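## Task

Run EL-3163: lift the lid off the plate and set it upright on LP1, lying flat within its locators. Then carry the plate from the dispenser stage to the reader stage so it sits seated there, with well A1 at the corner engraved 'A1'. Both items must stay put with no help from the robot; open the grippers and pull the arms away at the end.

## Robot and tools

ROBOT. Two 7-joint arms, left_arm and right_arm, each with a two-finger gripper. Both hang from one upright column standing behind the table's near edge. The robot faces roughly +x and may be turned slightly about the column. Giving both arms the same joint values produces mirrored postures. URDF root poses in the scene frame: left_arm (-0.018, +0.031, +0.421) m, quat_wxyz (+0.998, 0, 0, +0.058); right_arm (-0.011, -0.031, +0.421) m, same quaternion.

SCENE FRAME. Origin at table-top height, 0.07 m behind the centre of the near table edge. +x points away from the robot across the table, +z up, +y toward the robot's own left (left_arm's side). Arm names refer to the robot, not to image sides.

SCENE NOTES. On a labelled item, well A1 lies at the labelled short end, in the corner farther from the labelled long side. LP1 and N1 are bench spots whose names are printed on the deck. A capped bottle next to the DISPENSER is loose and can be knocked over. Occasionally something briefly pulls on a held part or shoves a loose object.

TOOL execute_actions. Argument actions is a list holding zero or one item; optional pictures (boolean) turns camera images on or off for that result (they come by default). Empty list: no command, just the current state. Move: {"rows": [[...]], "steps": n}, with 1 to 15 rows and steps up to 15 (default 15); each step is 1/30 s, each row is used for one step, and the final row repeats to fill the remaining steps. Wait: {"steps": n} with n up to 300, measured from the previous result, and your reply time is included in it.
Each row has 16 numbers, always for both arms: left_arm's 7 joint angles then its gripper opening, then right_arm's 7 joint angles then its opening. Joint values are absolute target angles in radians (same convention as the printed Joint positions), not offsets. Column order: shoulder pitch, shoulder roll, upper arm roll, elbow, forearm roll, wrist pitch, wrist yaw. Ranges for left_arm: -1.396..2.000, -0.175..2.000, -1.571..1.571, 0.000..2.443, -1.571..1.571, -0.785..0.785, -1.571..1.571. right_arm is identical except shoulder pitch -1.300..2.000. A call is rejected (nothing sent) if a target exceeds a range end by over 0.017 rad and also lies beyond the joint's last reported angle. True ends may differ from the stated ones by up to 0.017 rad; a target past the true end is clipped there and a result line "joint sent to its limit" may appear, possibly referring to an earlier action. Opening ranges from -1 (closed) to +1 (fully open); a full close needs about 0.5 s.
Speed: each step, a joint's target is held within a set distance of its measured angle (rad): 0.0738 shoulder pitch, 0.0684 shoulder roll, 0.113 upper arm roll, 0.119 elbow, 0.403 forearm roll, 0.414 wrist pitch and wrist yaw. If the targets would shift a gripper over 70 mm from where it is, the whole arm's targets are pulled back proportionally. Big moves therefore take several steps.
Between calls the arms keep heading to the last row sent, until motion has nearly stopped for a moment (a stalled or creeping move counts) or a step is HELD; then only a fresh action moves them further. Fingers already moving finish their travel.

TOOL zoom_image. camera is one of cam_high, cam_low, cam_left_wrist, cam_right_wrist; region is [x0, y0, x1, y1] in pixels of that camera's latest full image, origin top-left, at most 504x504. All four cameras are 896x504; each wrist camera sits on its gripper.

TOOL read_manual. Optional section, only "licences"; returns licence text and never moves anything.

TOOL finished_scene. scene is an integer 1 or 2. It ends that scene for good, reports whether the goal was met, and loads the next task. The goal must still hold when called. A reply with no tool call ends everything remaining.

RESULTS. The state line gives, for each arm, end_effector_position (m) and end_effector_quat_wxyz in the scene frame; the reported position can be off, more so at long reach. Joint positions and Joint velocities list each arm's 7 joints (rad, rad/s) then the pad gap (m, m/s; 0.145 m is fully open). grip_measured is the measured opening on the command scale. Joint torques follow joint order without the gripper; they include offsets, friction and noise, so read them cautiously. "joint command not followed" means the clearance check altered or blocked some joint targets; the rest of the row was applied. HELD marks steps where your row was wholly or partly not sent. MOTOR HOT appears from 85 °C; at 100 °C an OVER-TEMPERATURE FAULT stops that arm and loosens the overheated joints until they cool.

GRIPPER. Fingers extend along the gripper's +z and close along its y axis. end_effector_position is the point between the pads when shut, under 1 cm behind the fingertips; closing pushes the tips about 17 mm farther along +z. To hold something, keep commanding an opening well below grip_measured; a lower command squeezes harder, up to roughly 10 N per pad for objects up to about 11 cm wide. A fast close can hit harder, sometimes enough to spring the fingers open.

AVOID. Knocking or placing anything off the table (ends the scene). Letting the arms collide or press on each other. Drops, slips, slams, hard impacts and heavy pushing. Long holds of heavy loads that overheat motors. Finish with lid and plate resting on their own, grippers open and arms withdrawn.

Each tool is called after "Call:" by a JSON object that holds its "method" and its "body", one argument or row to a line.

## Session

Call:
{"method": "execute_actions", "body": {
  "actions": []
}}

Scene clock: 0.00 s of 9600.00 s.
left_arm: end_effector_position=(+0.1668, +0.2808, +0.1727) grip_measured=+1.00 end_effector_quat_wxyz=(+0.256, +0.827, -0.370, +0.338) | right_arm: end_effector_position=(+0.2693, +0.1413, +0.1197) grip_measured=+1.00 end_effector_quat_wxyz=(+0.129, -0.217, +0.939, +0.233)
Joint positions: left_arm=[ 0.515  1.561 -1.223  1.56   1.047 -0.15   0.873  0.145] | right_arm=[ 0.927  0.051 -1.424  1.2   -1.166 -0.577  0.729  0.145]
Joint velocities: left_arm=[ 0.011 -0.033  0.002 -0.002 -0.081  0.007  0.051 -0.   ] | right_arm=[-0.033 -0.055  0.002 -0.002 -0.007 -0.066 -0.022 -0.   ]
Joint torques (N m, as the arm reports them, + toward a larger angle): no reading
Motor temperatures (°C, as the motors report them): left_arm=[27 28 27 25 26 27 27] | right_arm=[29 27 27 27 25 26 24]

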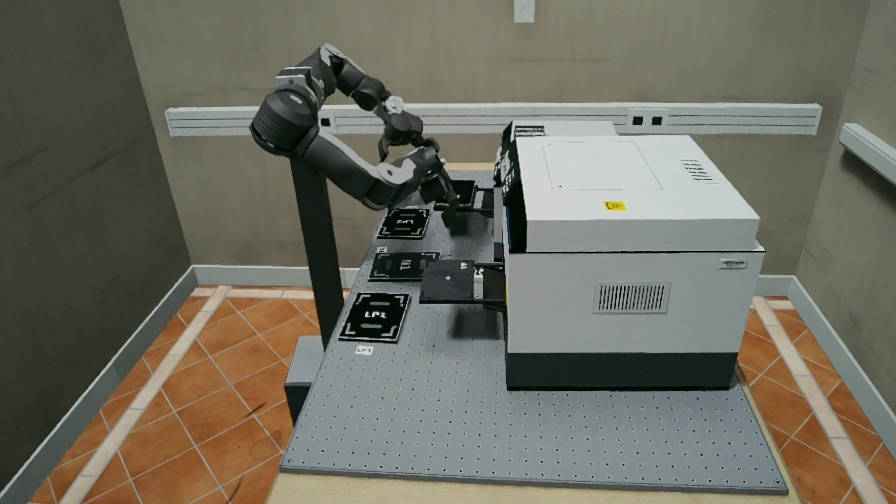

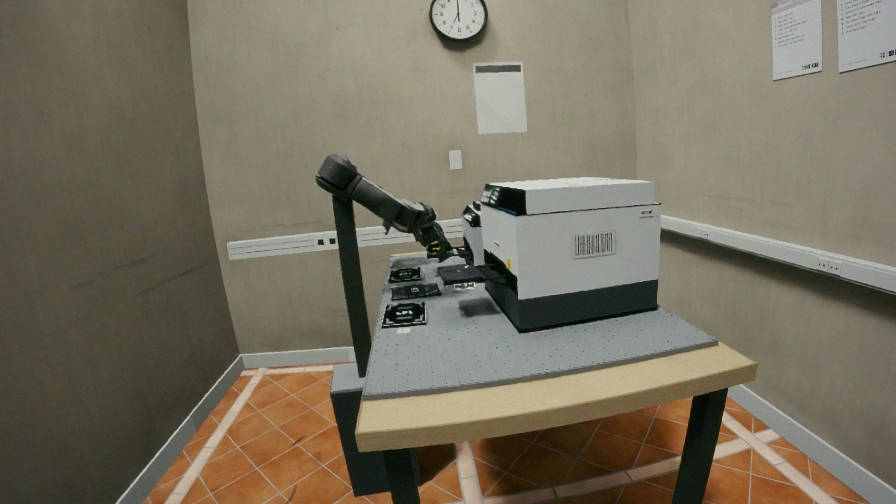

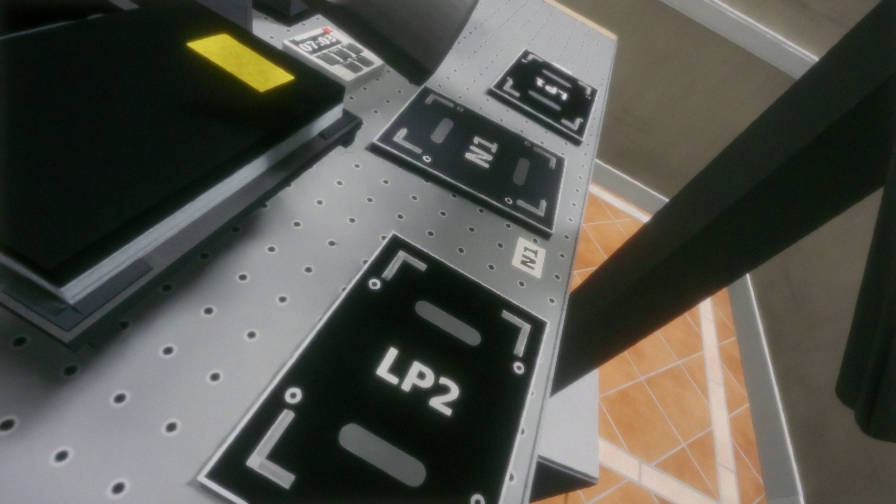

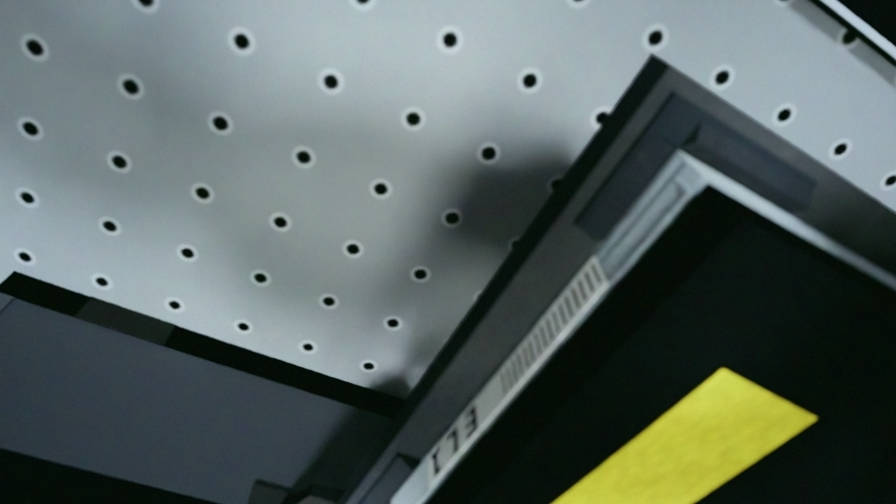

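Call:
{"method": "execute_actions", "body": {
  "actions": [
    {"rows":[[0.55,1.55,-1.23,1.58,1.047,-0.15,0.873,1,0.96,0.08,-1.43,1.23,-1.166,-0.577,0.73,1],[0.59,1.54,-1.24,1.6,1.047,-0.15,0.873,1,1.0,0.12,-1.43,1.27,-1.166,-0.577,0.73,1],[0.63,1.53,-1.25,1.62,1.047,-0.15,0.873,0.9,1.04,0.16,-1.44,1.31,-1.166,-0.577,0.73,1],[0.67,1.52,-1.26,1.64,1.03,-0.13,0.89,0.8,1.08,0.2,-1.44,1.35,-1.15,-0.56,0.75,1],[0.71,1.51,-1.27,1.66,1.0,-0.11,0.91,0.7,1.12,0.25,-1.45,1.4,-1.12,-0.53,0.78,1],[0.75,1.5,-1.28,1.68,0.96,-0.09,0.93,0.6,1.16,0.3,-1.45,1.45,-1.08,-0.5,0.81,0.9],[0.79,1.49,-1.29,1.7,0.92,-0.07,0.95,0.5,1.2,0.35,-1.45,1.5,-1.03,-0.46,0.85,0.8],[0.83,1.48,-1.3,1.72,0.88,-0.05,0.97,0.45,1.23,0.4,-1.45,1.55,-0.98,-0.42,0.89,0.7],[0.87,1.47,-1.3,1.74,0.84,-0.03,0.99,0.45,1.26,0.45,-1.45,1.6,-0.93,-0.38,0.93,0.6],[0.91,1.46,-1.31,1.76,0.8,-0.01,1.01,0.45,1.28,0.5,-1.45,1.65,-0.88,-0.34,0.97,0.5],[0.95,1.45,-1.32,1.78,0.76,0.01,1.03,0.45,1.3,0.55,-1.45,1.7,-0.83,-0.3,1.01,0.45],[0.99,1.44,-1.33,1.8,0.72,0.03,1.05,0.45,1.31,0.6,-1.45,1.75,-0.78,-0.26,1.05,0.45],[1.03,1.43,-1.34,1.82,0.68,0.05,1.07,0.45,1.32,0.65,-1.45,1.8,-0.73,-0.22,1.09,0.45],[1.07,1.42,-1.35,1.84,0.64,0.07,1.09,0.45,1.33,0.7,-1.45,1.84,-0.68,-0.18,1.13,0.45],[1.11,1.41,-1.36,1.86,0.6,0.09,1.11,0.45,1.33,0.75,-1.45,1.87,-0.63,-0.14,1.17,0.45]]}
  ],
  "pictures": false
}}

Call:
{"method": "execute_actions", "body": {
  "actions": [
    {"rows":[[1.15,1.39,-1.37,1.86,0.55,0.12,1.14,0.45,1.33,0.8,-1.44,1.89,-0.58,-0.1,1.2,0.45],[1.19,1.36,-1.38,1.85,0.5,0.15,1.17,0.45,1.33,0.85,-1.44,1.9,-0.53,-0.06,1.23,0.45],[1.23,1.33,-1.39,1.83,0.45,0.18,1.2,0.45,1.33,0.9,-1.43,1.9,-0.48,-0.02,1.26,0.45],[1.27,1.29,-1.4,1.8,0.4,0.21,1.23,0.45,1.33,0.95,-1.43,1.9,-0.43,0.03,1.29,0.45],[1.31,1.25,-1.41,1.77,0.35,0.24,1.26,0.45,1.33,1.0,-1.42,1.9,-0.38,0.08,1.32,0.45],[1.35,1.21,-1.42,1.74,0.3,0.27,1.29,0.45,1.33,1.05,-1.42,1.9,-0.33,0.13,1.35,0.45],[1.38,1.17,-1.43,1.7,0.25,0.3,1.32,0.45,1.33,1.1,-1.41,1.9,-0.28,0.18,1.38,0.45],[1.4,1.13,-1.44,1.66,0.2,0.33,1.35,0.45,1.33,1.15,-1.41,1.9,-0.23,0.23,1.41,0.45],[1.42,1.08,-1.45,1.62,0.15,0.36,1.38,0.45,1.33,1.2,-1.4,1.9,-0.18,0.28,1.44,0.45],[1.43,1.03,-1.46,1.58,0.1,0.39,1.41,0.45,1.33,1.24,-1.4,1.9,-0.13,0.33,1.46,0.45],[1.43,0.98,-1.47,1.54,0.05,0.42,1.44,0.45,1.33,1.27,-1.4,1.9,-0.09,0.38,1.48,0.45],[1.43,0.93,-1.48,1.5,0,0.44,1.47,0.45,1.33,1.3,-1.4,1.9,-0.06,0.43,1.49,0.45],[1.43,0.88,-1.486,1.46,-0.05,0.46,1.5,0.45,1.35,1.31,-1.41,1.88,-0.05,0.47,1.49,0.45],[1.43,0.84,-1.486,1.42,-0.07,0.47,1.52,0.45,1.37,1.3,-1.42,1.85,-0.05,0.5,1.5,0.45],[1.43,0.8,-1.486,1.38,-0.085,0.48,1.533,0.45,1.39,1.28,-1.44,1.81,-0.05,0.52,1.5,0.45]]}
  ],
  "pictures": false
}}

Call:
{"method": "execute_actions", "body": {
  "actions": [
    {"rows":[[1.431,0.77,-1.486,1.35,-0.085,0.48,1.533,0.45,1.41,1.25,-1.46,1.77,-0.05,0.54,1.5,0.45],[1.431,0.74,-1.486,1.32,-0.085,0.48,1.533,0.45,1.43,1.22,-1.48,1.73,-0.05,0.56,1.5,0.45],[1.431,0.72,-1.486,1.3,-0.085,0.48,1.533,0.45,1.43,1.19,-1.48,1.69,-0.05,0.58,1.5,0.45],[1.431,0.7,-1.486,1.29,-0.085,0.48,1.533,0.45,1.43,1.16,-1.48,1.65,-0.05,0.6,1.505,0.45]]}
  ]
}}

Scene clock: 14.47 s of 9600.00 s.
left_arm: end_effector_position=(+0.1914, +0.1927, +0.2401) grip_measured=+0.45 end_effector_quat_wxyz=(-0.217, -0.660, +0.655, -0.298) | right_arm: end_effector_position=(+0.3307, -0.0323, +0.2505) grip_measured=+0.45 end_effector_quat_wxyz=(+0.254, +0.019, +0.954, +0.158)
Joint positions: left_arm=[ 1.108  1.413 -1.355  1.857  0.648  0.063  1.08   0.108] | right_arm=[ 1.327  0.747 -1.448  1.87  -0.689 -0.191  1.116  0.108]
Joint velocities: left_arm=[ 0.736 -0.297 -0.017  0.54  -0.857  0.359  0.403  0.   ] | right_arm=[ 0.055  1.242  0.002  0.774  1.311  0.857  1.004 -0.   ]
Joint torques (N m, as the arm reports them, + toward a larger angle): left_arm=[3.2  2.72 4.05 0.43 0.22 0.03 0.11] | right_arm=[ 6.61 -2.15  3.58 -0.9  -0.26  0.17 -0.04]
Motor temperatures (°C, as the motors report them): left_arm=[28 29 27 25 26 27 27] | right_arm=[30 27 27 28 25 26 24]
Steps of this call (steps 1 to 90: nothing new was sent; then 10.97 s passed at rest; steps 91 to 105: all 15 steps of this action). Readings (joint positions):
91: left_arm=[0.539 1.560 -1.233 1.569 1.044 -0.148 0.873] | right_arm=[0.939 0.066 -1.433 1.222 -1.165 -0.577 0.729]
92: left_arm=[0.583 1.553 -1.242 1.589 1.042 -0.147 0.873] | right_arm=[0.969 0.103 -1.440 1.268 -1.160 -0.579 0.728]
94: left_arm=[0.674 1.521 -1.251 1.638 1.041 -0.143 0.876] | right_arm=[1.075 0.199 -1.444 1.344 -1.155 -0.573 0.734]
98: left_arm=[0.828 1.485 -1.295 1.716 0.925 -0.076 0.941] | right_arm=[1.230 0.402 -1.446 1.541 -1.037 -0.464 0.844]
105: the state above

Scene clock: 14.97 s of 9600.00 s.
left_arm: end_effector_position=(+0.2976, +0.2248, +0.2293) grip_measured=+0.45 end_effector_quat_wxyz=(-0.000, -0.703, +0.711, -0.016) | right_arm: end_effector_position=(+0.2708, -0.2280, +0.2418) grip_measured=+0.45 end_effector_quat_wxyz=(+0.023, +0.649, +0.761, +0.019)
Joint positions: left_arm=[ 1.431  0.795 -1.484  1.387 -0.053  0.461  1.502  0.108] | right_arm=[ 1.39   1.288 -1.433  1.816 -0.057  0.482  1.494  0.108]
Joint velocities: left_arm=[ 0.033 -0.912  0.002 -0.994 -0.725  0.33   0.256  0.   ] | right_arm=[ 0.56  -0.67  -0.227 -1.194 -0.081  0.799 -0.007  0.   ]
Joint torques (N m, as the arm reports them, + toward a larger angle): left_arm=[9.75 3.77 4.54 1.13 0.12 0.07 0.42] | right_arm=[3.12 0.68 2.77 1.32 0.32 0.   0.11]
Motor temperatures (°C, as the motors report them): left_arm=[28 29 27 25 26 27 27] | right_arm=[30 27 27 28 25 26 24]
Steps of this call (steps 1 to 15: all 15 steps of this action). Readings (joint positions):
1: left_arm=[1.149 1.395 -1.364 1.865 0.605 0.086 1.106] | right_arm=[1.328 0.795 -1.446 1.892 -0.637 -0.151 1.150]
2: left_arm=[1.189 1.366 -1.374 1.855 0.558 0.113 1.134] | right_arm=[1.328 0.845 -1.445 1.903 -0.587 -0.112 1.183]
4: left_arm=[1.267 1.293 -1.395 1.806 0.460 0.171 1.191] | right_arm=[1.327 0.950 -1.434 1.900 -0.489 -0.027 1.246]
8: left_arm=[1.406 1.129 -1.429 1.666 0.260 0.291 1.307] | right_arm=[1.328 1.148 -1.414 1.899 -0.290 0.168 1.368]
15: the state above

Scene clock: 15.47 s of 9600.00 s.
left_arm: end_effector_position=(+0.3109, +0.2162, +0.2268) grip_measured=+0.45 end_effector_quat_wxyz=(+0.003, -0.709, +0.705, -0.003) | right_arm: end_effector_position=(+0.2969, -0.2239, +0.2376) grip_measured=+0.45 end_effector_quat_wxyz=(+0.017, +0.705, +0.709, +0.009)
Joint positions: left_arm=[ 1.431  0.701 -1.484  1.29  -0.085  0.477  1.527  0.108] | right_arm=[ 1.428  1.16  -1.479  1.649 -0.051  0.597  1.501  0.108]
Joint velocities: left_arm=[-0.011 -0.011 -0.002 -0.002 -0.037 -0.022 -0.037 -0.   ] | right_arm=[-0.099 -0.011 -0.027 -0.012 -0.051  0.022 -0.037 -0.   ]
Joint torques (N m, as the arm reports them, + toward a larger angle): left_arm=[10.57  0.78  4.49  0.64  0.02  0.1   0.14] | right_arm=[5.89 0.73 3.61 0.23 0.05 0.01 0.13]
Motor temperatures (°C, as the motors report them): left_arm=[28 29 27 25 26 27 27] | right_arm=[30 27 28 28 25 26 24]
Steps of this call (steps 1 to 15: all 15 steps of this action). Readings (joint positions):
1: left_arm=[1.431 0.766 -1.484 1.353 -0.068 0.469 1.513] | right_arm=[1.411 1.257 -1.451 1.772 -0.056 0.507 1.496]
2: left_arm=[1.431 0.742 -1.484 1.324 -0.076 0.472 1.520] | right_arm=[1.427 1.223 -1.474 1.733 -0.055 0.530 1.497]
4: left_arm=[1.431 0.704 -1.484 1.289 -0.083 0.476 1.524] | right_arm=[1.428 1.158 -1.479 1.657 -0.050 0.572 1.501]
8: left_arm=[1.431 0.699 -1.484 1.291 -0.083 0.477 1.527] | right_arm=[1.428 1.163 -1.479 1.650 -0.050 0.595 1.501]
15: the state above

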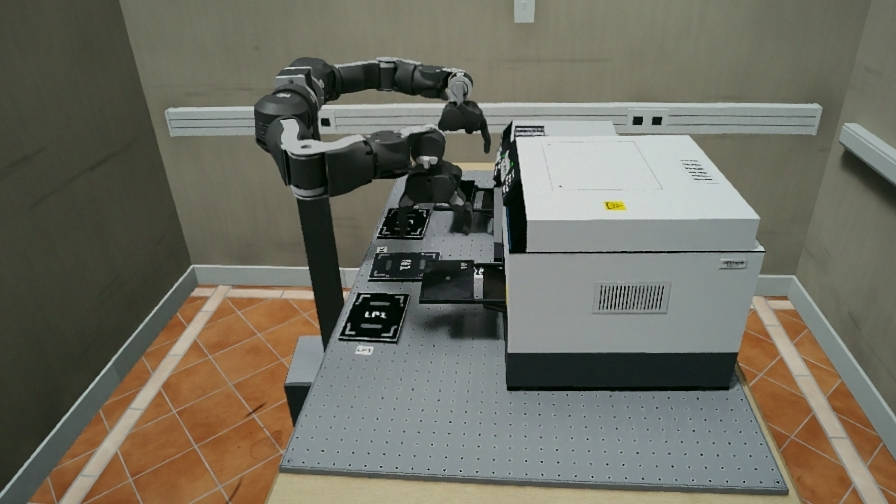

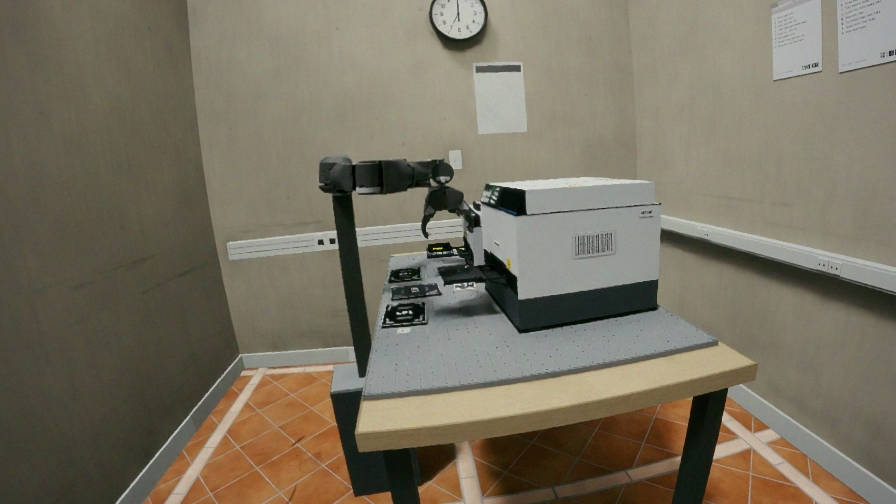

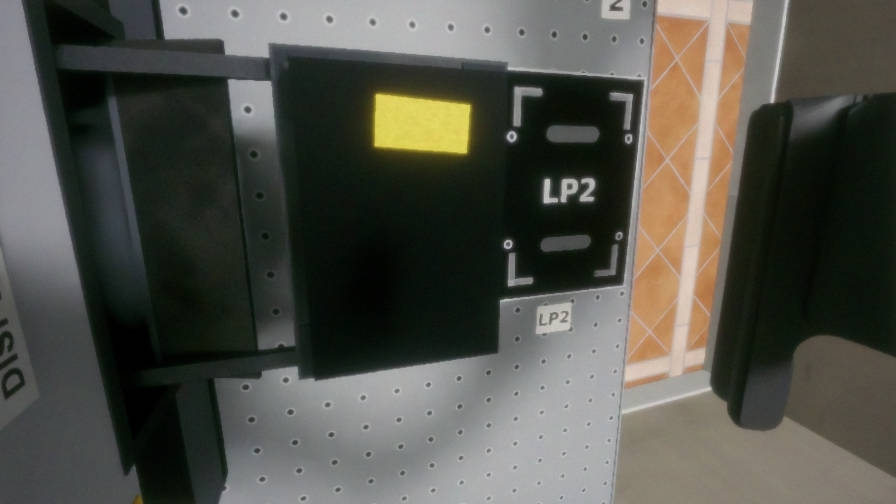

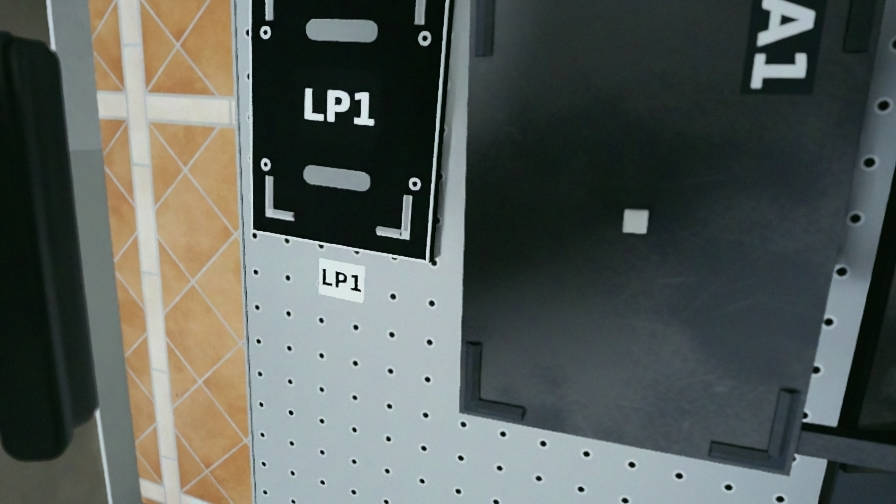

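Call:
{"method": "zoom_image", "body": {
  "camera": "cam_left_wrist",
  "region": [230,30,580,400]
}}

Region (230, 30, 580, 400) of cam_left_wrist's 896x504 image, scaled by 1.362, with more detail than that image has; it fills the left 477 columns of this view, and the rest is white.

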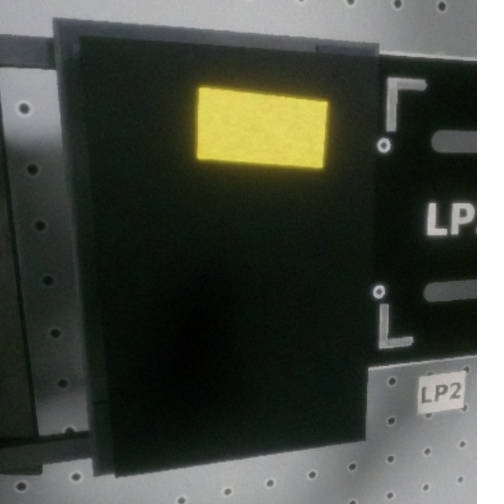

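Call:
{"method": "execute_actions", "body": {
  "actions": [
    {"rows":[[1.4,0.71,-1.476,1.3,-0.097,0.472,1.513,0.45,1.43,1.15,-1.48,1.63,-0.045,0.6,1.51,0.45],[1.367,0.72,-1.466,1.31,-0.108,0.464,1.494,0.45,1.43,1.13,-1.48,1.61,-0.04,0.6,1.52,0.45],[1.335,0.73,-1.455,1.32,-0.12,0.456,1.474,0.45,1.43,1.11,-1.48,1.59,-0.04,0.6,1.53,0.45],[1.3,0.735,-1.445,1.32,-0.132,0.448,1.455,0.45,1.43,1.09,-1.48,1.575,-0.04,0.6,1.53,0.45],[1.27,0.74,-1.435,1.32,-0.144,0.44,1.435,0.45,1.43,1.09,-1.48,1.575,-0.04,0.6,1.53,0.45],[1.24,0.74,-1.425,1.32,-0.155,0.432,1.416,0.45,1.43,1.09,-1.48,1.575,-0.04,0.6,1.53,0.45],[1.21,0.74,-1.415,1.31,-0.167,0.424,1.396,0.45,1.43,1.09,-1.48,1.575,-0.04,0.6,1.53,0.45],[1.175,0.735,-1.405,1.3,-0.179,0.416,1.377,0.45,1.43,1.09,-1.48,1.575,-0.04,0.6,1.53,0.45],[1.14,0.73,-1.394,1.29,-0.19,0.408,1.357,0.45,1.43,1.09,-1.48,1.575,-0.04,0.6,1.53,0.45],[1.11,0.726,-1.384,1.28,-0.2,0.398,1.335,0.45,1.43,1.09,-1.48,1.575,-0.04,0.6,1.53,0.45],[1.08,0.723,-1.374,1.274,-0.214,0.389,1.313,0.45,1.43,1.09,-1.48,1.575,-0.04,0.6,1.53,0.45]]}
  ],
  "pictures": false
}}

Call:
{"method": "execute_actions", "body": {
  "actions": [
    {"steps":6}
  ]
}}

Scene clock: 24.93 s of 9600.00 s.
left_arm: end_effector_position=(+0.2860, +0.2263, +0.1299) grip_measured=+0.45 end_effector_quat_wxyz=(-0.002, -0.696, +0.718, +0.001) | right_arm: end_effector_position=(+0.3050, -0.2144, +0.2354) grip_measured=+0.45 end_effector_quat_wxyz=(+0.001, +0.707, +0.707, +0.002)
Joint positions: left_arm=[ 1.082  0.723 -1.376  1.274 -0.211  0.393  1.322  0.108] | right_arm=[ 1.428  1.091 -1.479  1.575 -0.04   0.598  1.524  0.108]
Joint velocities: left_arm=[ 0.165 -0.077  0.164  0.012 -0.022  0.022 -0.095 -0.   ] | right_arm=[-0.011  0.011 -0.017 -0.012 -0.051  0.022  0.037  0.   ]
Joint torques (N m, as the arm reports them, + toward a larger angle): left_arm=[ 8.59  1.85  4.75  1.37 -0.03 -0.12 -0.15] | right_arm=[6.3  0.66 3.69 0.4  0.05 0.03 0.13]
Motor temperatures (°C, as the motors report them): left_arm=[29 28 27 25 26 27 27] | right_arm=[30 27 28 28 25 26 24]
Steps of this call (steps 1 to 15: the robot went on to your last target; steps 16 to 90: nothing new was sent; then 5.97 s passed at rest; steps 91 to 105: all 15 steps of this action). Readings (joint positions):
91: left_arm=[1.419 0.705 -1.472 1.297 -0.090 0.476 1.522] | right_arm=[1.428 1.155 -1.479 1.638 -0.047 0.597 1.504]
92: left_arm=[1.389 0.714 -1.457 1.310 -0.097 0.472 1.511] | right_arm=[1.428 1.138 -1.479 1.612 -0.045 0.597 1.509]
94: left_arm=[1.305 0.734 -1.446 1.322 -0.116 0.460 1.481] | right_arm=[1.428 1.093 -1.479 1.575 -0.044 0.598 1.519]
98: left_arm=[1.184 0.738 -1.406 1.303 -0.164 0.429 1.407] | right_arm=[1.428 1.091 -1.479 1.575 -0.039 0.598 1.524]
105: the state above

Scene clock: 25.13 s of 9600.00 s.
left_arm: end_effector_position=(+0.2882, +0.2263, +0.1314) grip_measured=+0.45 end_effector_quat_wxyz=(+0.001, -0.696, +0.718, -0.003) | right_arm: end_effector_position=(+0.3050, -0.2144, +0.2354) grip_measured=+0.45 end_effector_quat_wxyz=(+0.001, +0.707, +0.707, +0.002)
Joint positions: left_arm=[ 1.084  0.723 -1.371  1.274 -0.213  0.392  1.318  0.108] | right_arm=[ 1.428  1.091 -1.479  1.575 -0.04   0.598  1.524  0.108]
Joint velocities: left_arm=[ 0.011 -0.055 -0.002 -0.002 -0.051 -0.081  0.022 -0.   ] | right_arm=[ 0.055  0.033  0.007 -0.007  0.037  0.007 -0.066  0.   ]
Joint torques (N m, as the arm reports them, + toward a larger angle): left_arm=[ 8.61  1.7   4.17  1.4  -0.03 -0.1  -0.18] | right_arm=[ 6.27  0.73  3.64  0.11  0.03 -0.02  0.16]
Motor temperatures (°C, as the motors report them): left_arm=[29 28 27 25 26 27 27] | right_arm=[30 27 28 28 25 26 24]
Steps of this call (steps 1 to 6: the robot went on to your last target). Readings (joint positions):
1: left_arm=[1.087 0.723 -1.372 1.274 -0.212 0.393 1.319] | right_arm=[1.428 1.091 -1.479 1.575 -0.040 0.598 1.524]
2: left_arm=[1.087 0.723 -1.371 1.274 -0.213 0.392 1.318] | right_arm=[1.428 1.091 -1.479 1.575 -0.040 0.598 1.524]
4: left_arm=[1.084 0.723 -1.371 1.274 -0.213 0.392 1.318] | right_arm=[1.428 1.091 -1.479 1.575 -0.040 0.598 1.524]
6: the state above

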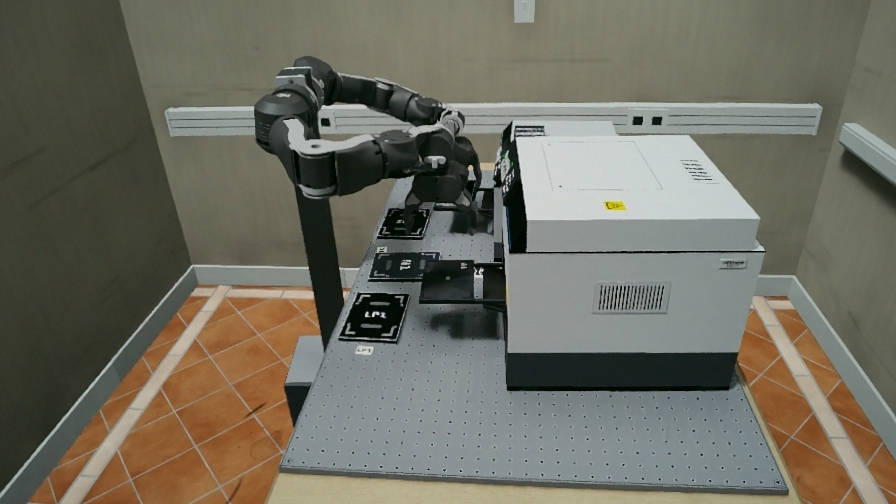

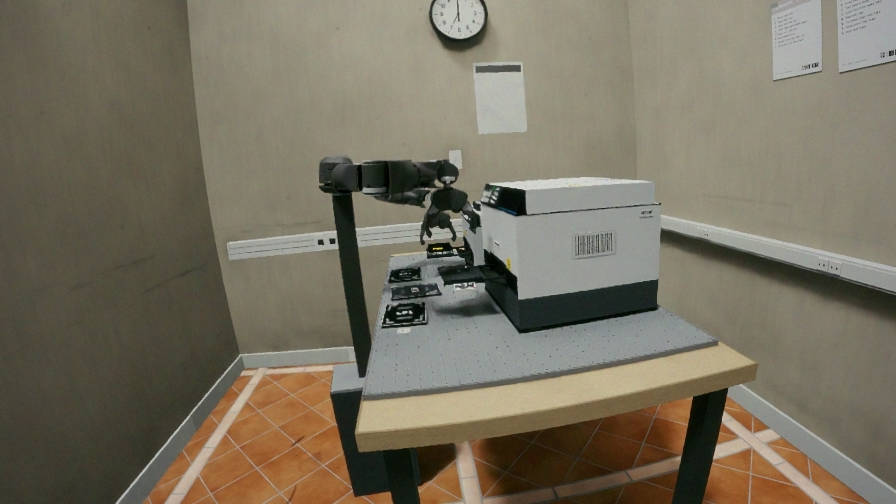

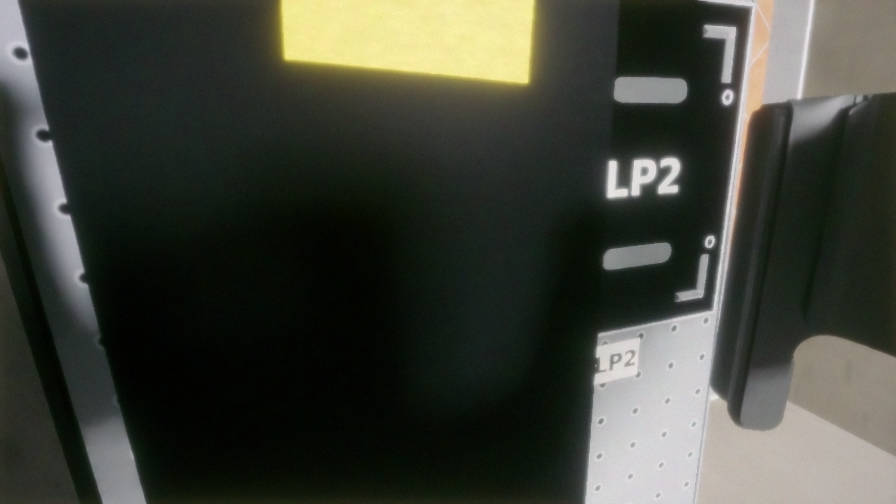

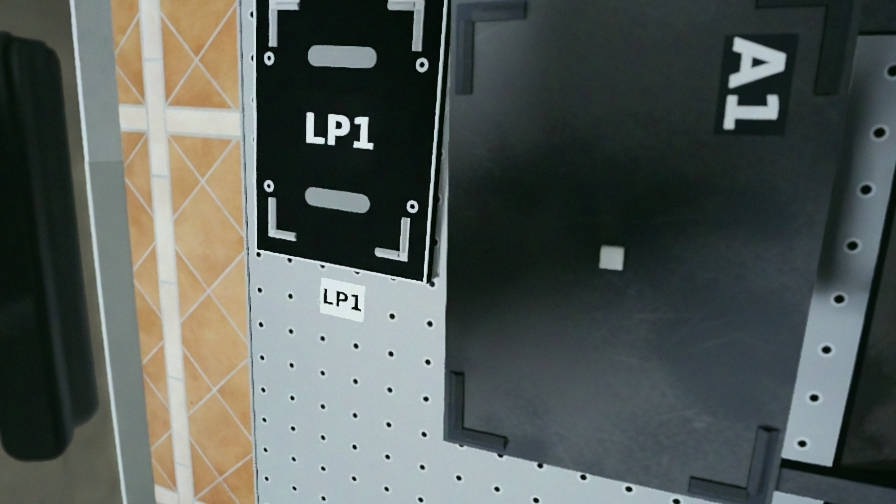

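Call:
{"method": "execute_actions", "body": {
  "actions": [
    {"rows":[[1.074,0.718,-1.372,1.265,-0.217,0.385,1.308,0.45,1.41,1.12,-1.465,1.61,-0.04,0.6,1.52,0.45],[1.068,0.713,-1.37,1.256,-0.22,0.381,1.303,0.45,1.39,1.155,-1.45,1.65,-0.04,0.6,1.52,0.45],[1.062,0.709,-1.369,1.248,-0.222,0.378,1.299,0.45,1.37,1.19,-1.43,1.69,-0.03,0.6,1.51,0.45],[1.056,0.704,-1.367,1.239,-0.225,0.374,1.294,0.45,1.35,1.225,-1.41,1.73,-0.03,0.6,1.51,0.45],[1.05,0.7,-1.365,1.23,-0.228,0.37,1.29,0.45,1.33,1.26,-1.39,1.77,-0.03,0.6,1.5,0.45],[1.044,0.695,-1.363,1.222,-0.23,0.366,1.285,0.45,1.31,1.3,-1.37,1.81,-0.02,0.6,1.5,0.45],[1.038,0.69,-1.361,1.213,-0.233,0.362,1.28,0.45,1.29,1.34,-1.35,1.85,-0.02,0.6,1.5,0.45],[1.032,0.685,-1.36,1.204,-0.236,0.358,1.275,0.45,1.27,1.38,-1.33,1.89,-0.01,0.6,1.5,0.45],[1.026,0.68,-1.358,1.195,-0.238,0.355,1.27,0.45,1.25,1.42,-1.32,1.93,-0.01,0.6,1.5,0.45],[1.02,0.676,-1.356,1.187,-0.241,0.351,1.266,0.45,1.23,1.46,-1.31,1.97,0,0.6,1.5,0.45],[1.02,0.676,-1.356,1.187,-0.241,0.351,1.266,0.45,1.22,1.5,-1.3,2,0,0.6,1.5,0.45]]}
  ],
  "pictures": false
}}

Call:
{"method": "execute_actions", "body": {
  "actions": [
    {"rows":[[1.02,0.676,-1.356,1.187,-0.241,0.351,1.266,0.4,1.22,1.5,-1.3,2,0,0.6,1.5,0.45],[1.02,0.676,-1.356,1.187,-0.241,0.351,1.266,0.35,1.22,1.5,-1.3,2,0,0.6,1.5,0.45],[1.02,0.676,-1.356,1.187,-0.241,0.351,1.266,0.3,1.22,1.5,-1.3,2,0,0.6,1.5,0.45],[1.02,0.676,-1.356,1.187,-0.241,0.351,1.266,0.25,1.22,1.5,-1.3,2,0,0.6,1.5,0.45]],"steps":10}
  ]
}}

Call:
{"method": "zoom_image", "body": {
  "camera": "cam_low",
  "region": [410,215,480,265]
}}

Call:
{"method": "zoom_image", "body": {
  "camera": "cam_high",
  "region": [410,150,500,220]
}}

Scene clock: 32.47 s of 9600.00 s.
left_arm: end_effector_position=(+0.2874, +0.2270, +0.1065) grip_measured=+0.45 end_effector_quat_wxyz=(-0.002, -0.696, +0.718, +0.003) | right_arm: end_effector_position=(+0.2166, -0.2435, +0.2374) grip_measured=+0.45 end_effector_quat_wxyz=(-0.011, +0.701, +0.713, -0.003)
Joint positions: left_arm=[ 1.021  0.676 -1.359  1.188 -0.239  0.354  1.272  0.108] | right_arm=[ 1.218  1.496 -1.303  2.    -0.     0.598  1.503  0.108]
Joint velocities: left_arm=[ 0.055 -0.011  0.012  0.017  0.022 -0.037 -0.037  0.   ] | right_arm=[ 0.011 -0.011 -0.007  0.056  0.051  0.037 -0.037  0.   ]
Joint torques (N m, as the arm reports them, + toward a larger angle): left_arm=[ 9.53  1.8   5.02  1.35 -0.03 -0.09 -0.2 ] | right_arm=[ 3.65  2.54  4.21 -0.17  0.07 -0.03 -0.05]
Motor temperatures (°C, as the motors report them): left_arm=[30 28 27 25 26 27 27] | right_arm=[31 27 28 28 25 26 24]
Steps of this call (steps 1 to 15: the robot went on to your last target; steps 16 to 90: nothing new was sent; then 3.83 s passed at rest; steps 91 to 105: all 15 steps of this action). Readings (joint positions):
91: left_arm=[1.083 0.721 -1.371 1.269 -0.213 0.390 1.317] | right_arm=[1.416 1.105 -1.467 1.598 -0.042 0.598 1.520]
92: left_arm=[1.078 0.716 -1.371 1.259 -0.216 0.387 1.313] | right_arm=[1.395 1.142 -1.452 1.646 -0.040 0.598 1.518]
94: left_arm=[1.061 0.706 -1.370 1.242 -0.221 0.381 1.305] | right_arm=[1.347 1.228 -1.422 1.724 -0.033 0.598 1.514]
98: left_arm=[1.038 0.687 -1.363 1.206 -0.231 0.366 1.287] | right_arm=[1.272 1.376 -1.335 1.886 -0.018 0.598 1.501]
105: the state above

Scene clock: 32.80 s of 9600.00 s.
left_arm: end_effector_position=(+0.2875, +0.2270, +0.1065) grip_measured=+0.25 end_effector_quat_wxyz=(-0.002, -0.696, +0.718, +0.003) | right_arm: end_effector_position=(+0.2164, -0.2440, +0.2375) grip_measured=+0.45 end_effector_quat_wxyz=(-0.010, +0.702, +0.713, -0.003)
Joint positions: left_arm=[ 1.021  0.676 -1.359  1.188 -0.239  0.354  1.272  0.094] | right_arm=[ 1.218  1.498 -1.303  2.001 -0.     0.598  1.503  0.108]
Joint velocities: left_arm=[-0.033 -0.033 -0.007 -0.002  0.022  0.007 -0.007 -0.   ] | right_arm=[-0.099  0.055 -0.022 -0.002  0.007 -0.051 -0.022  0.   ]
Joint torques (N m, as the arm reports them, + toward a larger angle): left_arm=[ 9.53  1.82  5.07  1.27 -0.02 -0.09 -0.2 ] | right_arm=[ 3.69  2.19  4.24 -0.09  0.09 -0.03 -0.03]
Motor temperatures (°C, as the motors report them): left_arm=[30 28 27 25 26 27 27] | right_arm=[31 27 28 28 25 26 24]
Steps of this call (steps 1 to 10: all 10 steps of this action). Readings (joint positions):
1: left_arm=[1.021 0.676 -1.359 1.188 -0.239 0.354 1.272] | right_arm=[1.218 1.497 -1.303 2.001 -0.000 0.598 1.503]
2: left_arm=[1.021 0.676 -1.359 1.188 -0.239 0.354 1.272] | right_arm=[1.218 1.498 -1.303 2.001 -0.000 0.598 1.503]
4: left_arm=[1.021 0.676 -1.359 1.188 -0.239 0.354 1.272] | right_arm=[1.218 1.498 -1.303 2.001 -0.000 0.598 1.503]
8: left_arm=[1.021 0.676 -1.359 1.188 -0.239 0.354 1.272] | right_arm=[1.218 1.498 -1.303 2.001 -0.000 0.598 1.503]
10: the state above

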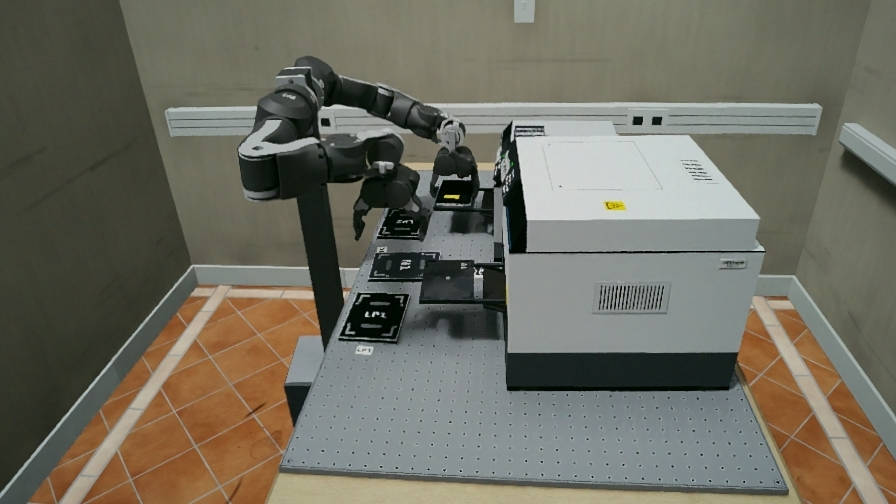

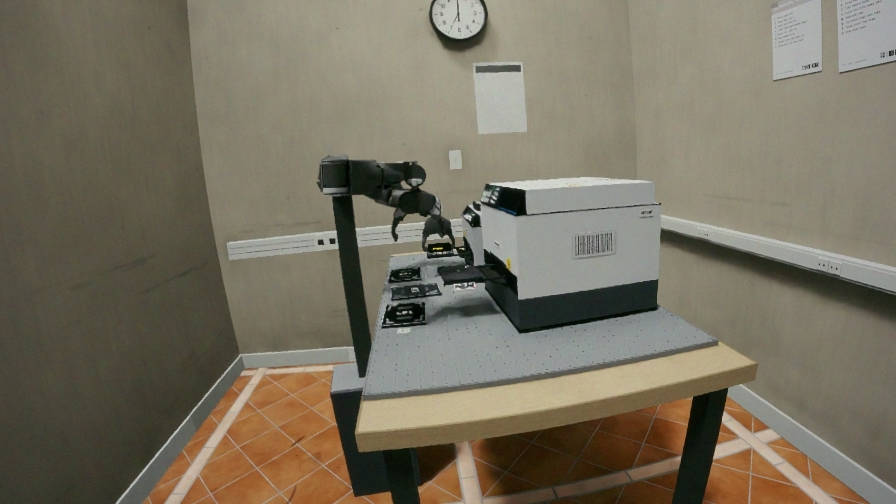

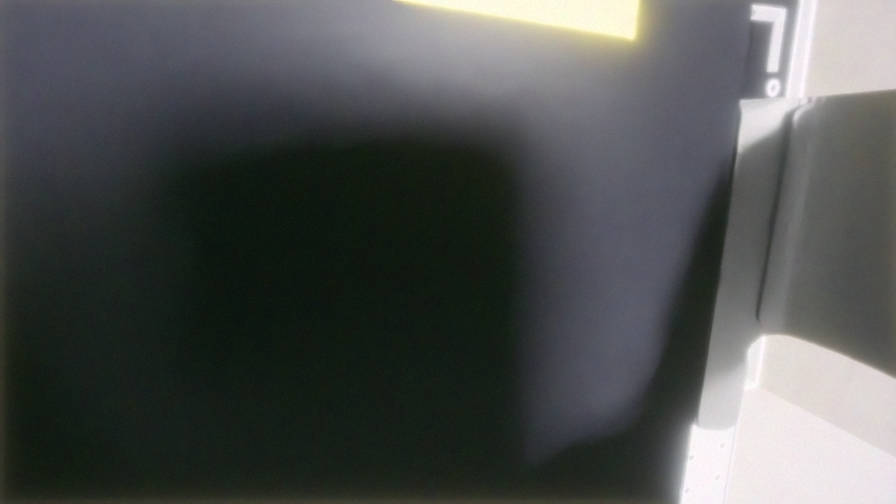

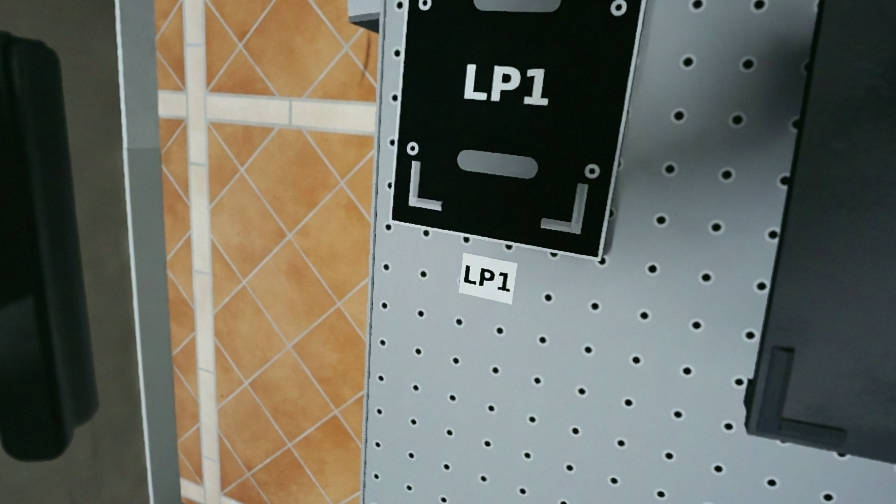

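Region (410, 215, 480, 265) of cam_low's 896x504 image, scaled by 7.200, with more detail than that image has; it fills the top 360 rows of this view, and the rest is white.

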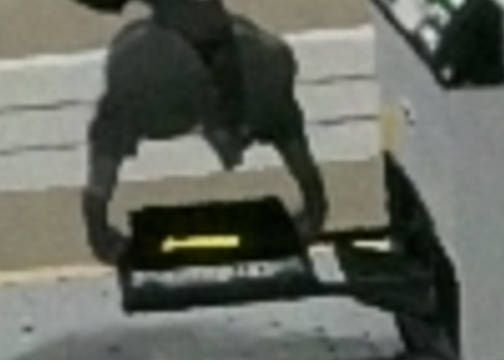

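Region (410, 150, 500, 220) of cam_high's 896x504 image, scaled by 5.600, with more detail than that image has.

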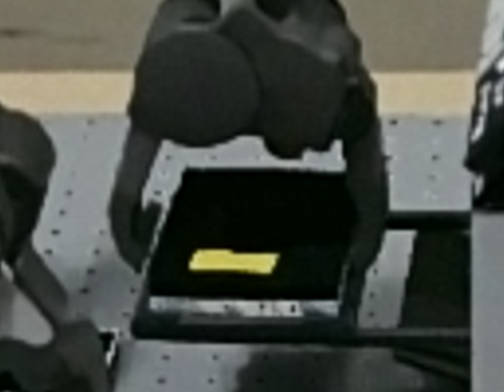

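Call:
{"method": "execute_actions", "body": {
  "actions": [
    {"rows":[[1.02,0.676,-1.356,1.187,-0.241,0.351,1.255,0.24,1.22,1.5,-1.3,2,0,0.6,1.5,0.45],[1.02,0.676,-1.356,1.187,-0.241,0.351,1.255,0.22,1.22,1.5,-1.3,2,0,0.6,1.5,0.45],[1.02,0.676,-1.356,1.187,-0.241,0.351,1.255,0.2,1.22,1.5,-1.3,2,0,0.6,1.5,0.45],[1.02,0.676,-1.356,1.187,-0.241,0.351,1.255,0.18,1.22,1.5,-1.3,2,0,0.6,1.5,0.45],[1.02,0.676,-1.356,1.187,-0.241,0.351,1.255,0.16,1.22,1.5,-1.3,2,0,0.6,1.5,0.45],[1.02,0.676,-1.356,1.187,-0.241,0.351,1.255,0.13,1.22,1.5,-1.3,2,0,0.6,1.5,0.45],[1.02,0.676,-1.356,1.187,-0.241,0.351,1.255,0.1,1.22,1.5,-1.3,2,0,0.6,1.5,0.45],[1.02,0.676,-1.356,1.187,-0.241,0.351,1.255,0.05,1.22,1.5,-1.3,2,0,0.6,1.5,0.45],[1.02,0.676,-1.356,1.187,-0.241,0.351,1.255,-0.05,1.22,1.5,-1.3,2,0,0.6,1.5,0.45],[1.02,0.676,-1.356,1.187,-0.241,0.351,1.255,-0.15,1.22,1.5,-1.3,2,0,0.6,1.5,0.45],[1.02,0.676,-1.356,1.187,-0.241,0.351,1.255,-0.3,1.22,1.5,-1.3,2,0,0.6,1.5,0.45],[1.02,0.676,-1.356,1.187,-0.241,0.351,1.255,-0.45,1.22,1.5,-1.3,2,0,0.6,1.5,0.45],[1.02,0.676,-1.356,1.187,-0.241,0.351,1.255,-0.6,1.22,1.5,-1.3,2,0,0.6,1.5,0.45]]}
  ],
  "pictures": false
}}

Call:
{"method": "execute_actions", "body": {
  "actions": [
    {"rows":[[1.025,0.679,-1.358,1.193,-0.238,0.358,1.268,-0.6,1.22,1.5,-1.3,2,0,0.6,1.5,0.45],[1.031,0.683,-1.36,1.2,-0.236,0.362,1.275,-0.6,1.22,1.5,-1.3,2,0,0.6,1.5,0.45],[1.039,0.688,-1.362,1.21,-0.233,0.366,1.283,-0.6,1.22,1.5,-1.3,2,0,0.6,1.5,0.45],[1.047,0.693,-1.364,1.219,-0.23,0.37,1.29,-0.6,1.22,1.5,-1.3,2,0,0.6,1.5,0.45],[1.055,0.698,-1.366,1.229,-0.227,0.375,1.297,-0.6,1.22,1.5,-1.3,2,0,0.6,1.5,0.45],[1.063,0.703,-1.368,1.238,-0.224,0.379,1.305,-0.6,1.22,1.5,-1.3,2,0,0.6,1.5,0.45],[1.071,0.708,-1.37,1.248,-0.221,0.383,1.312,-0.6,1.22,1.5,-1.3,2,0,0.6,1.5,0.45],[1.08,0.713,-1.372,1.257,-0.218,0.388,1.32,-0.6,1.22,1.5,-1.3,2,0,0.6,1.5,0.45],[1.093,0.72,-1.375,1.271,-0.213,0.394,1.332,-0.6,1.22,1.5,-1.3,2,0,0.6,1.5,0.45],[1.107,0.727,-1.378,1.285,-0.208,0.4,1.344,-0.6,1.22,1.5,-1.3,2,0,0.6,1.5,0.45],[1.12,0.734,-1.381,1.298,-0.203,0.406,1.356,-0.6,1.22,1.5,-1.3,2,0,0.6,1.5,0.45],[1.134,0.741,-1.384,1.311,-0.198,0.412,1.368,-0.6,1.22,1.5,-1.3,2,0,0.6,1.5,0.45]]}
  ]
}}

Call:
{"method": "zoom_image", "body": {
  "camera": "cam_high",
  "region": [360,150,500,290]
}}

Scene clock: 38.70 s of 9600.00 s.
left_arm: end_effector_position=(+0.2893, +0.2270, +0.1066) grip_measured=+0.16 end_effector_quat_wxyz=(+0.002, -0.696, +0.718, -0.001) | right_arm: end_effector_position=(+0.2164, -0.2440, +0.2375) grip_measured=+0.45 end_effector_quat_wxyz=(-0.010, +0.702, +0.713, -0.003)
Joint positions: left_arm=[ 1.021  0.676 -1.358  1.188 -0.24   0.354  1.262  0.088] | right_arm=[ 1.218  1.498 -1.303  2.001 -0.     0.598  1.503  0.108]
Joint velocities: left_arm=[ 0.011  0.011  0.002 -0.007 -0.051 -0.007  0.037  0.   ] | right_arm=[ 0.055 -0.055 -0.002 -0.037  0.066 -0.007  0.037  0.   ]
Joint torques (N m, as the arm reports them, + toward a larger angle): left_arm=[ 9.55  1.82  4.93  1.29 -0.03 -0.08 -0.24] | right_arm=[ 3.77  2.44  4.33 -0.06  0.04 -0.03 -0.04]
Motor temperatures (°C, as the motors report them): left_arm=[30 28 28 25 26 27 27] | right_arm=[30 27 28 28 25 26 24]
Steps of this call (steps 1 to 15: the robot went on to your last target; steps 16 to 90: nothing new was sent; then 2.40 s passed at rest; steps 91 to 105: all 15 steps of this action). Readings (joint positions):
91: left_arm=[1.021 0.676 -1.359 1.188 -0.239 0.354 1.268] | right_arm=[1.218 1.498 -1.303 2.001 -0.000 0.598 1.503]
92: left_arm=[1.021 0.676 -1.359 1.188 -0.240 0.354 1.264] | right_arm=[1.218 1.498 -1.303 2.001 -0.000 0.598 1.503]
94: left_arm=[1.021 0.676 -1.359 1.188 -0.240 0.354 1.262] | right_arm=[1.218 1.498 -1.303 2.001 -0.000 0.598 1.503]
98: left_arm=[1.021 0.676 -1.358 1.188 -0.240 0.354 1.262] | right_arm=[1.218 1.498 -1.303 2.001 -0.000 0.598 1.503]
105: the state above

Scene clock: 39.20 s of 9600.00 s.
left_arm: end_effector_position=(+0.2918, +0.2259, +0.1513) grip_measured=+0.16 end_effector_quat_wxyz=(+0.006, -0.694, +0.720, -0.006) | right_arm: end_effector_position=(+0.2164, -0.2440, +0.2375) grip_measured=+0.45 end_effector_quat_wxyz=(-0.010, +0.702, +0.713, -0.003)
Joint positions: left_arm=[ 1.141  0.742 -1.379  1.313 -0.201  0.408  1.359  0.088] | right_arm=[ 1.218  1.498 -1.303  2.001 -0.     0.598  1.503  0.108]
Joint velocities: left_arm=[-0.187 -0.011 -0.002 -0.007  0.007 -0.066  0.022 -0.   ] | right_arm=[ 0.033  0.033 -0.002 -0.012 -0.081  0.051 -0.007 -0.   ]
Joint torques (N m, as the arm reports them, + toward a larger angle): left_arm=[8.32 1.49 3.82 0.88 0.1  0.08 0.17] | right_arm=[ 3.56  2.4   4.41 -0.14  0.04  0.01 -0.02]
Motor temperatures (°C, as the motors report them): left_arm=[30 28 28 25 26 27 27] | right_arm=[30 27 28 28 25 26 24]
Steps of this call (steps 1 to 15: all 15 steps of this action). Readings (joint positions):
1: left_arm=[1.022 0.677 -1.358 1.190 -0.240 0.354 1.262] | right_arm=[1.218 1.498 -1.303 2.001 -0.000 0.598 1.503]
2: left_arm=[1.025 0.680 -1.358 1.197 -0.238 0.356 1.265] | right_arm=[1.218 1.498 -1.303 2.001 -0.000 0.598 1.503]
4: left_arm=[1.042 0.691 -1.360 1.217 -0.234 0.363 1.277] | right_arm=[1.218 1.498 -1.303 2.001 -0.000 0.598 1.503]
8: left_arm=[1.079 0.712 -1.365 1.255 -0.223 0.379 1.304] | right_arm=[1.218 1.498 -1.303 2.001 -0.000 0.598 1.503]
15: the state above

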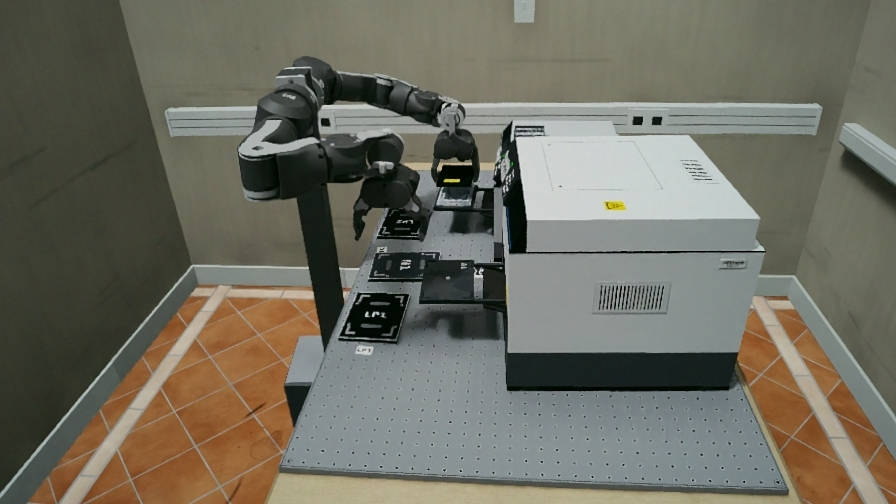

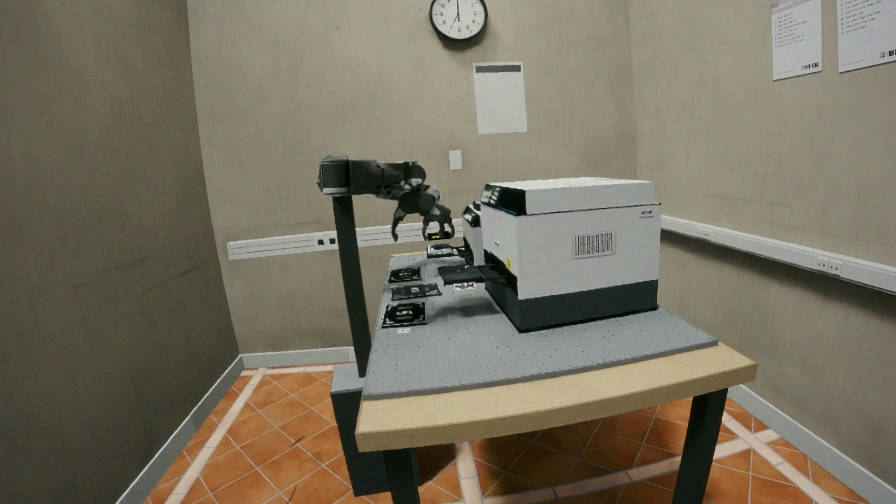

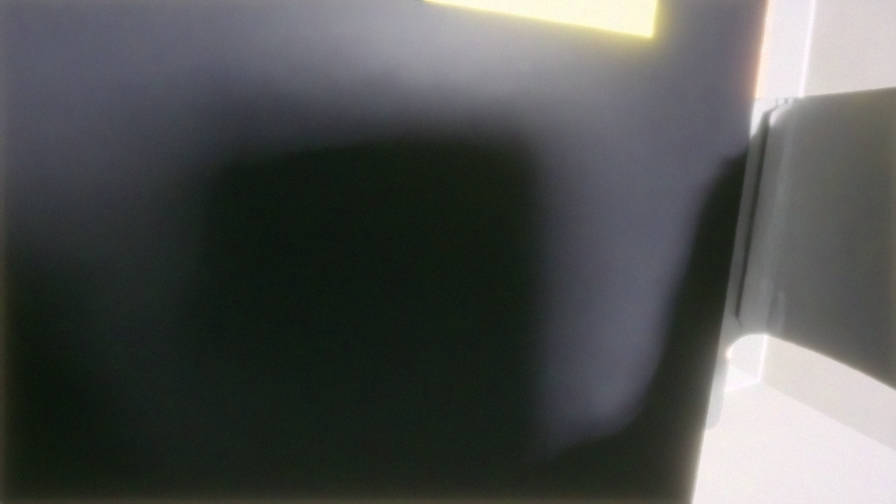

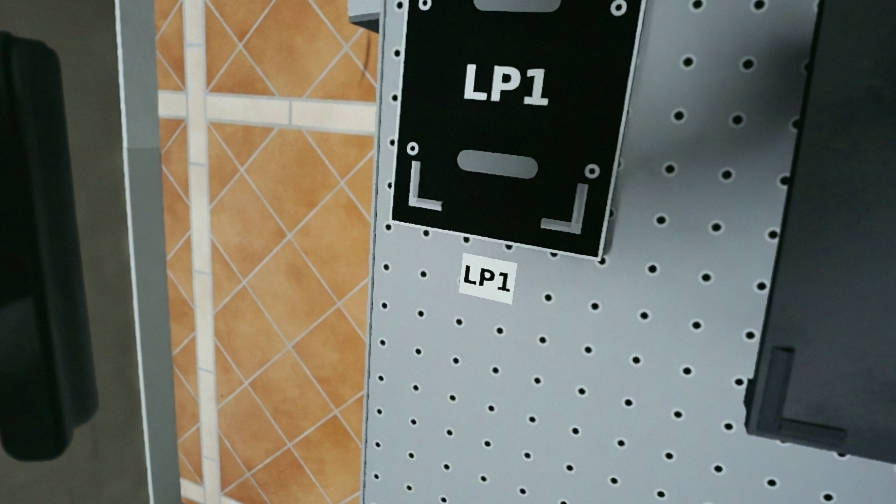

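Region (360, 150, 500, 290) of cam_high's 896x504 image, scaled by 3.600, with more detail than that image has.

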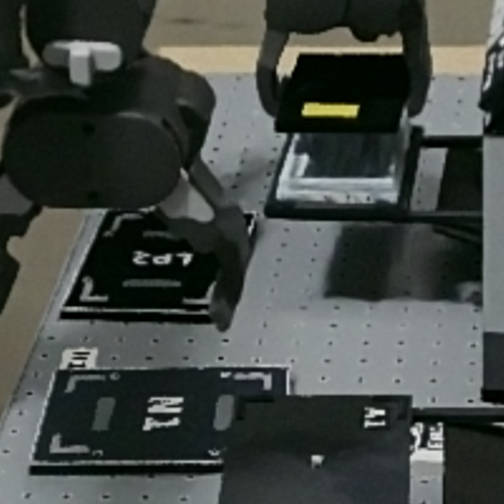

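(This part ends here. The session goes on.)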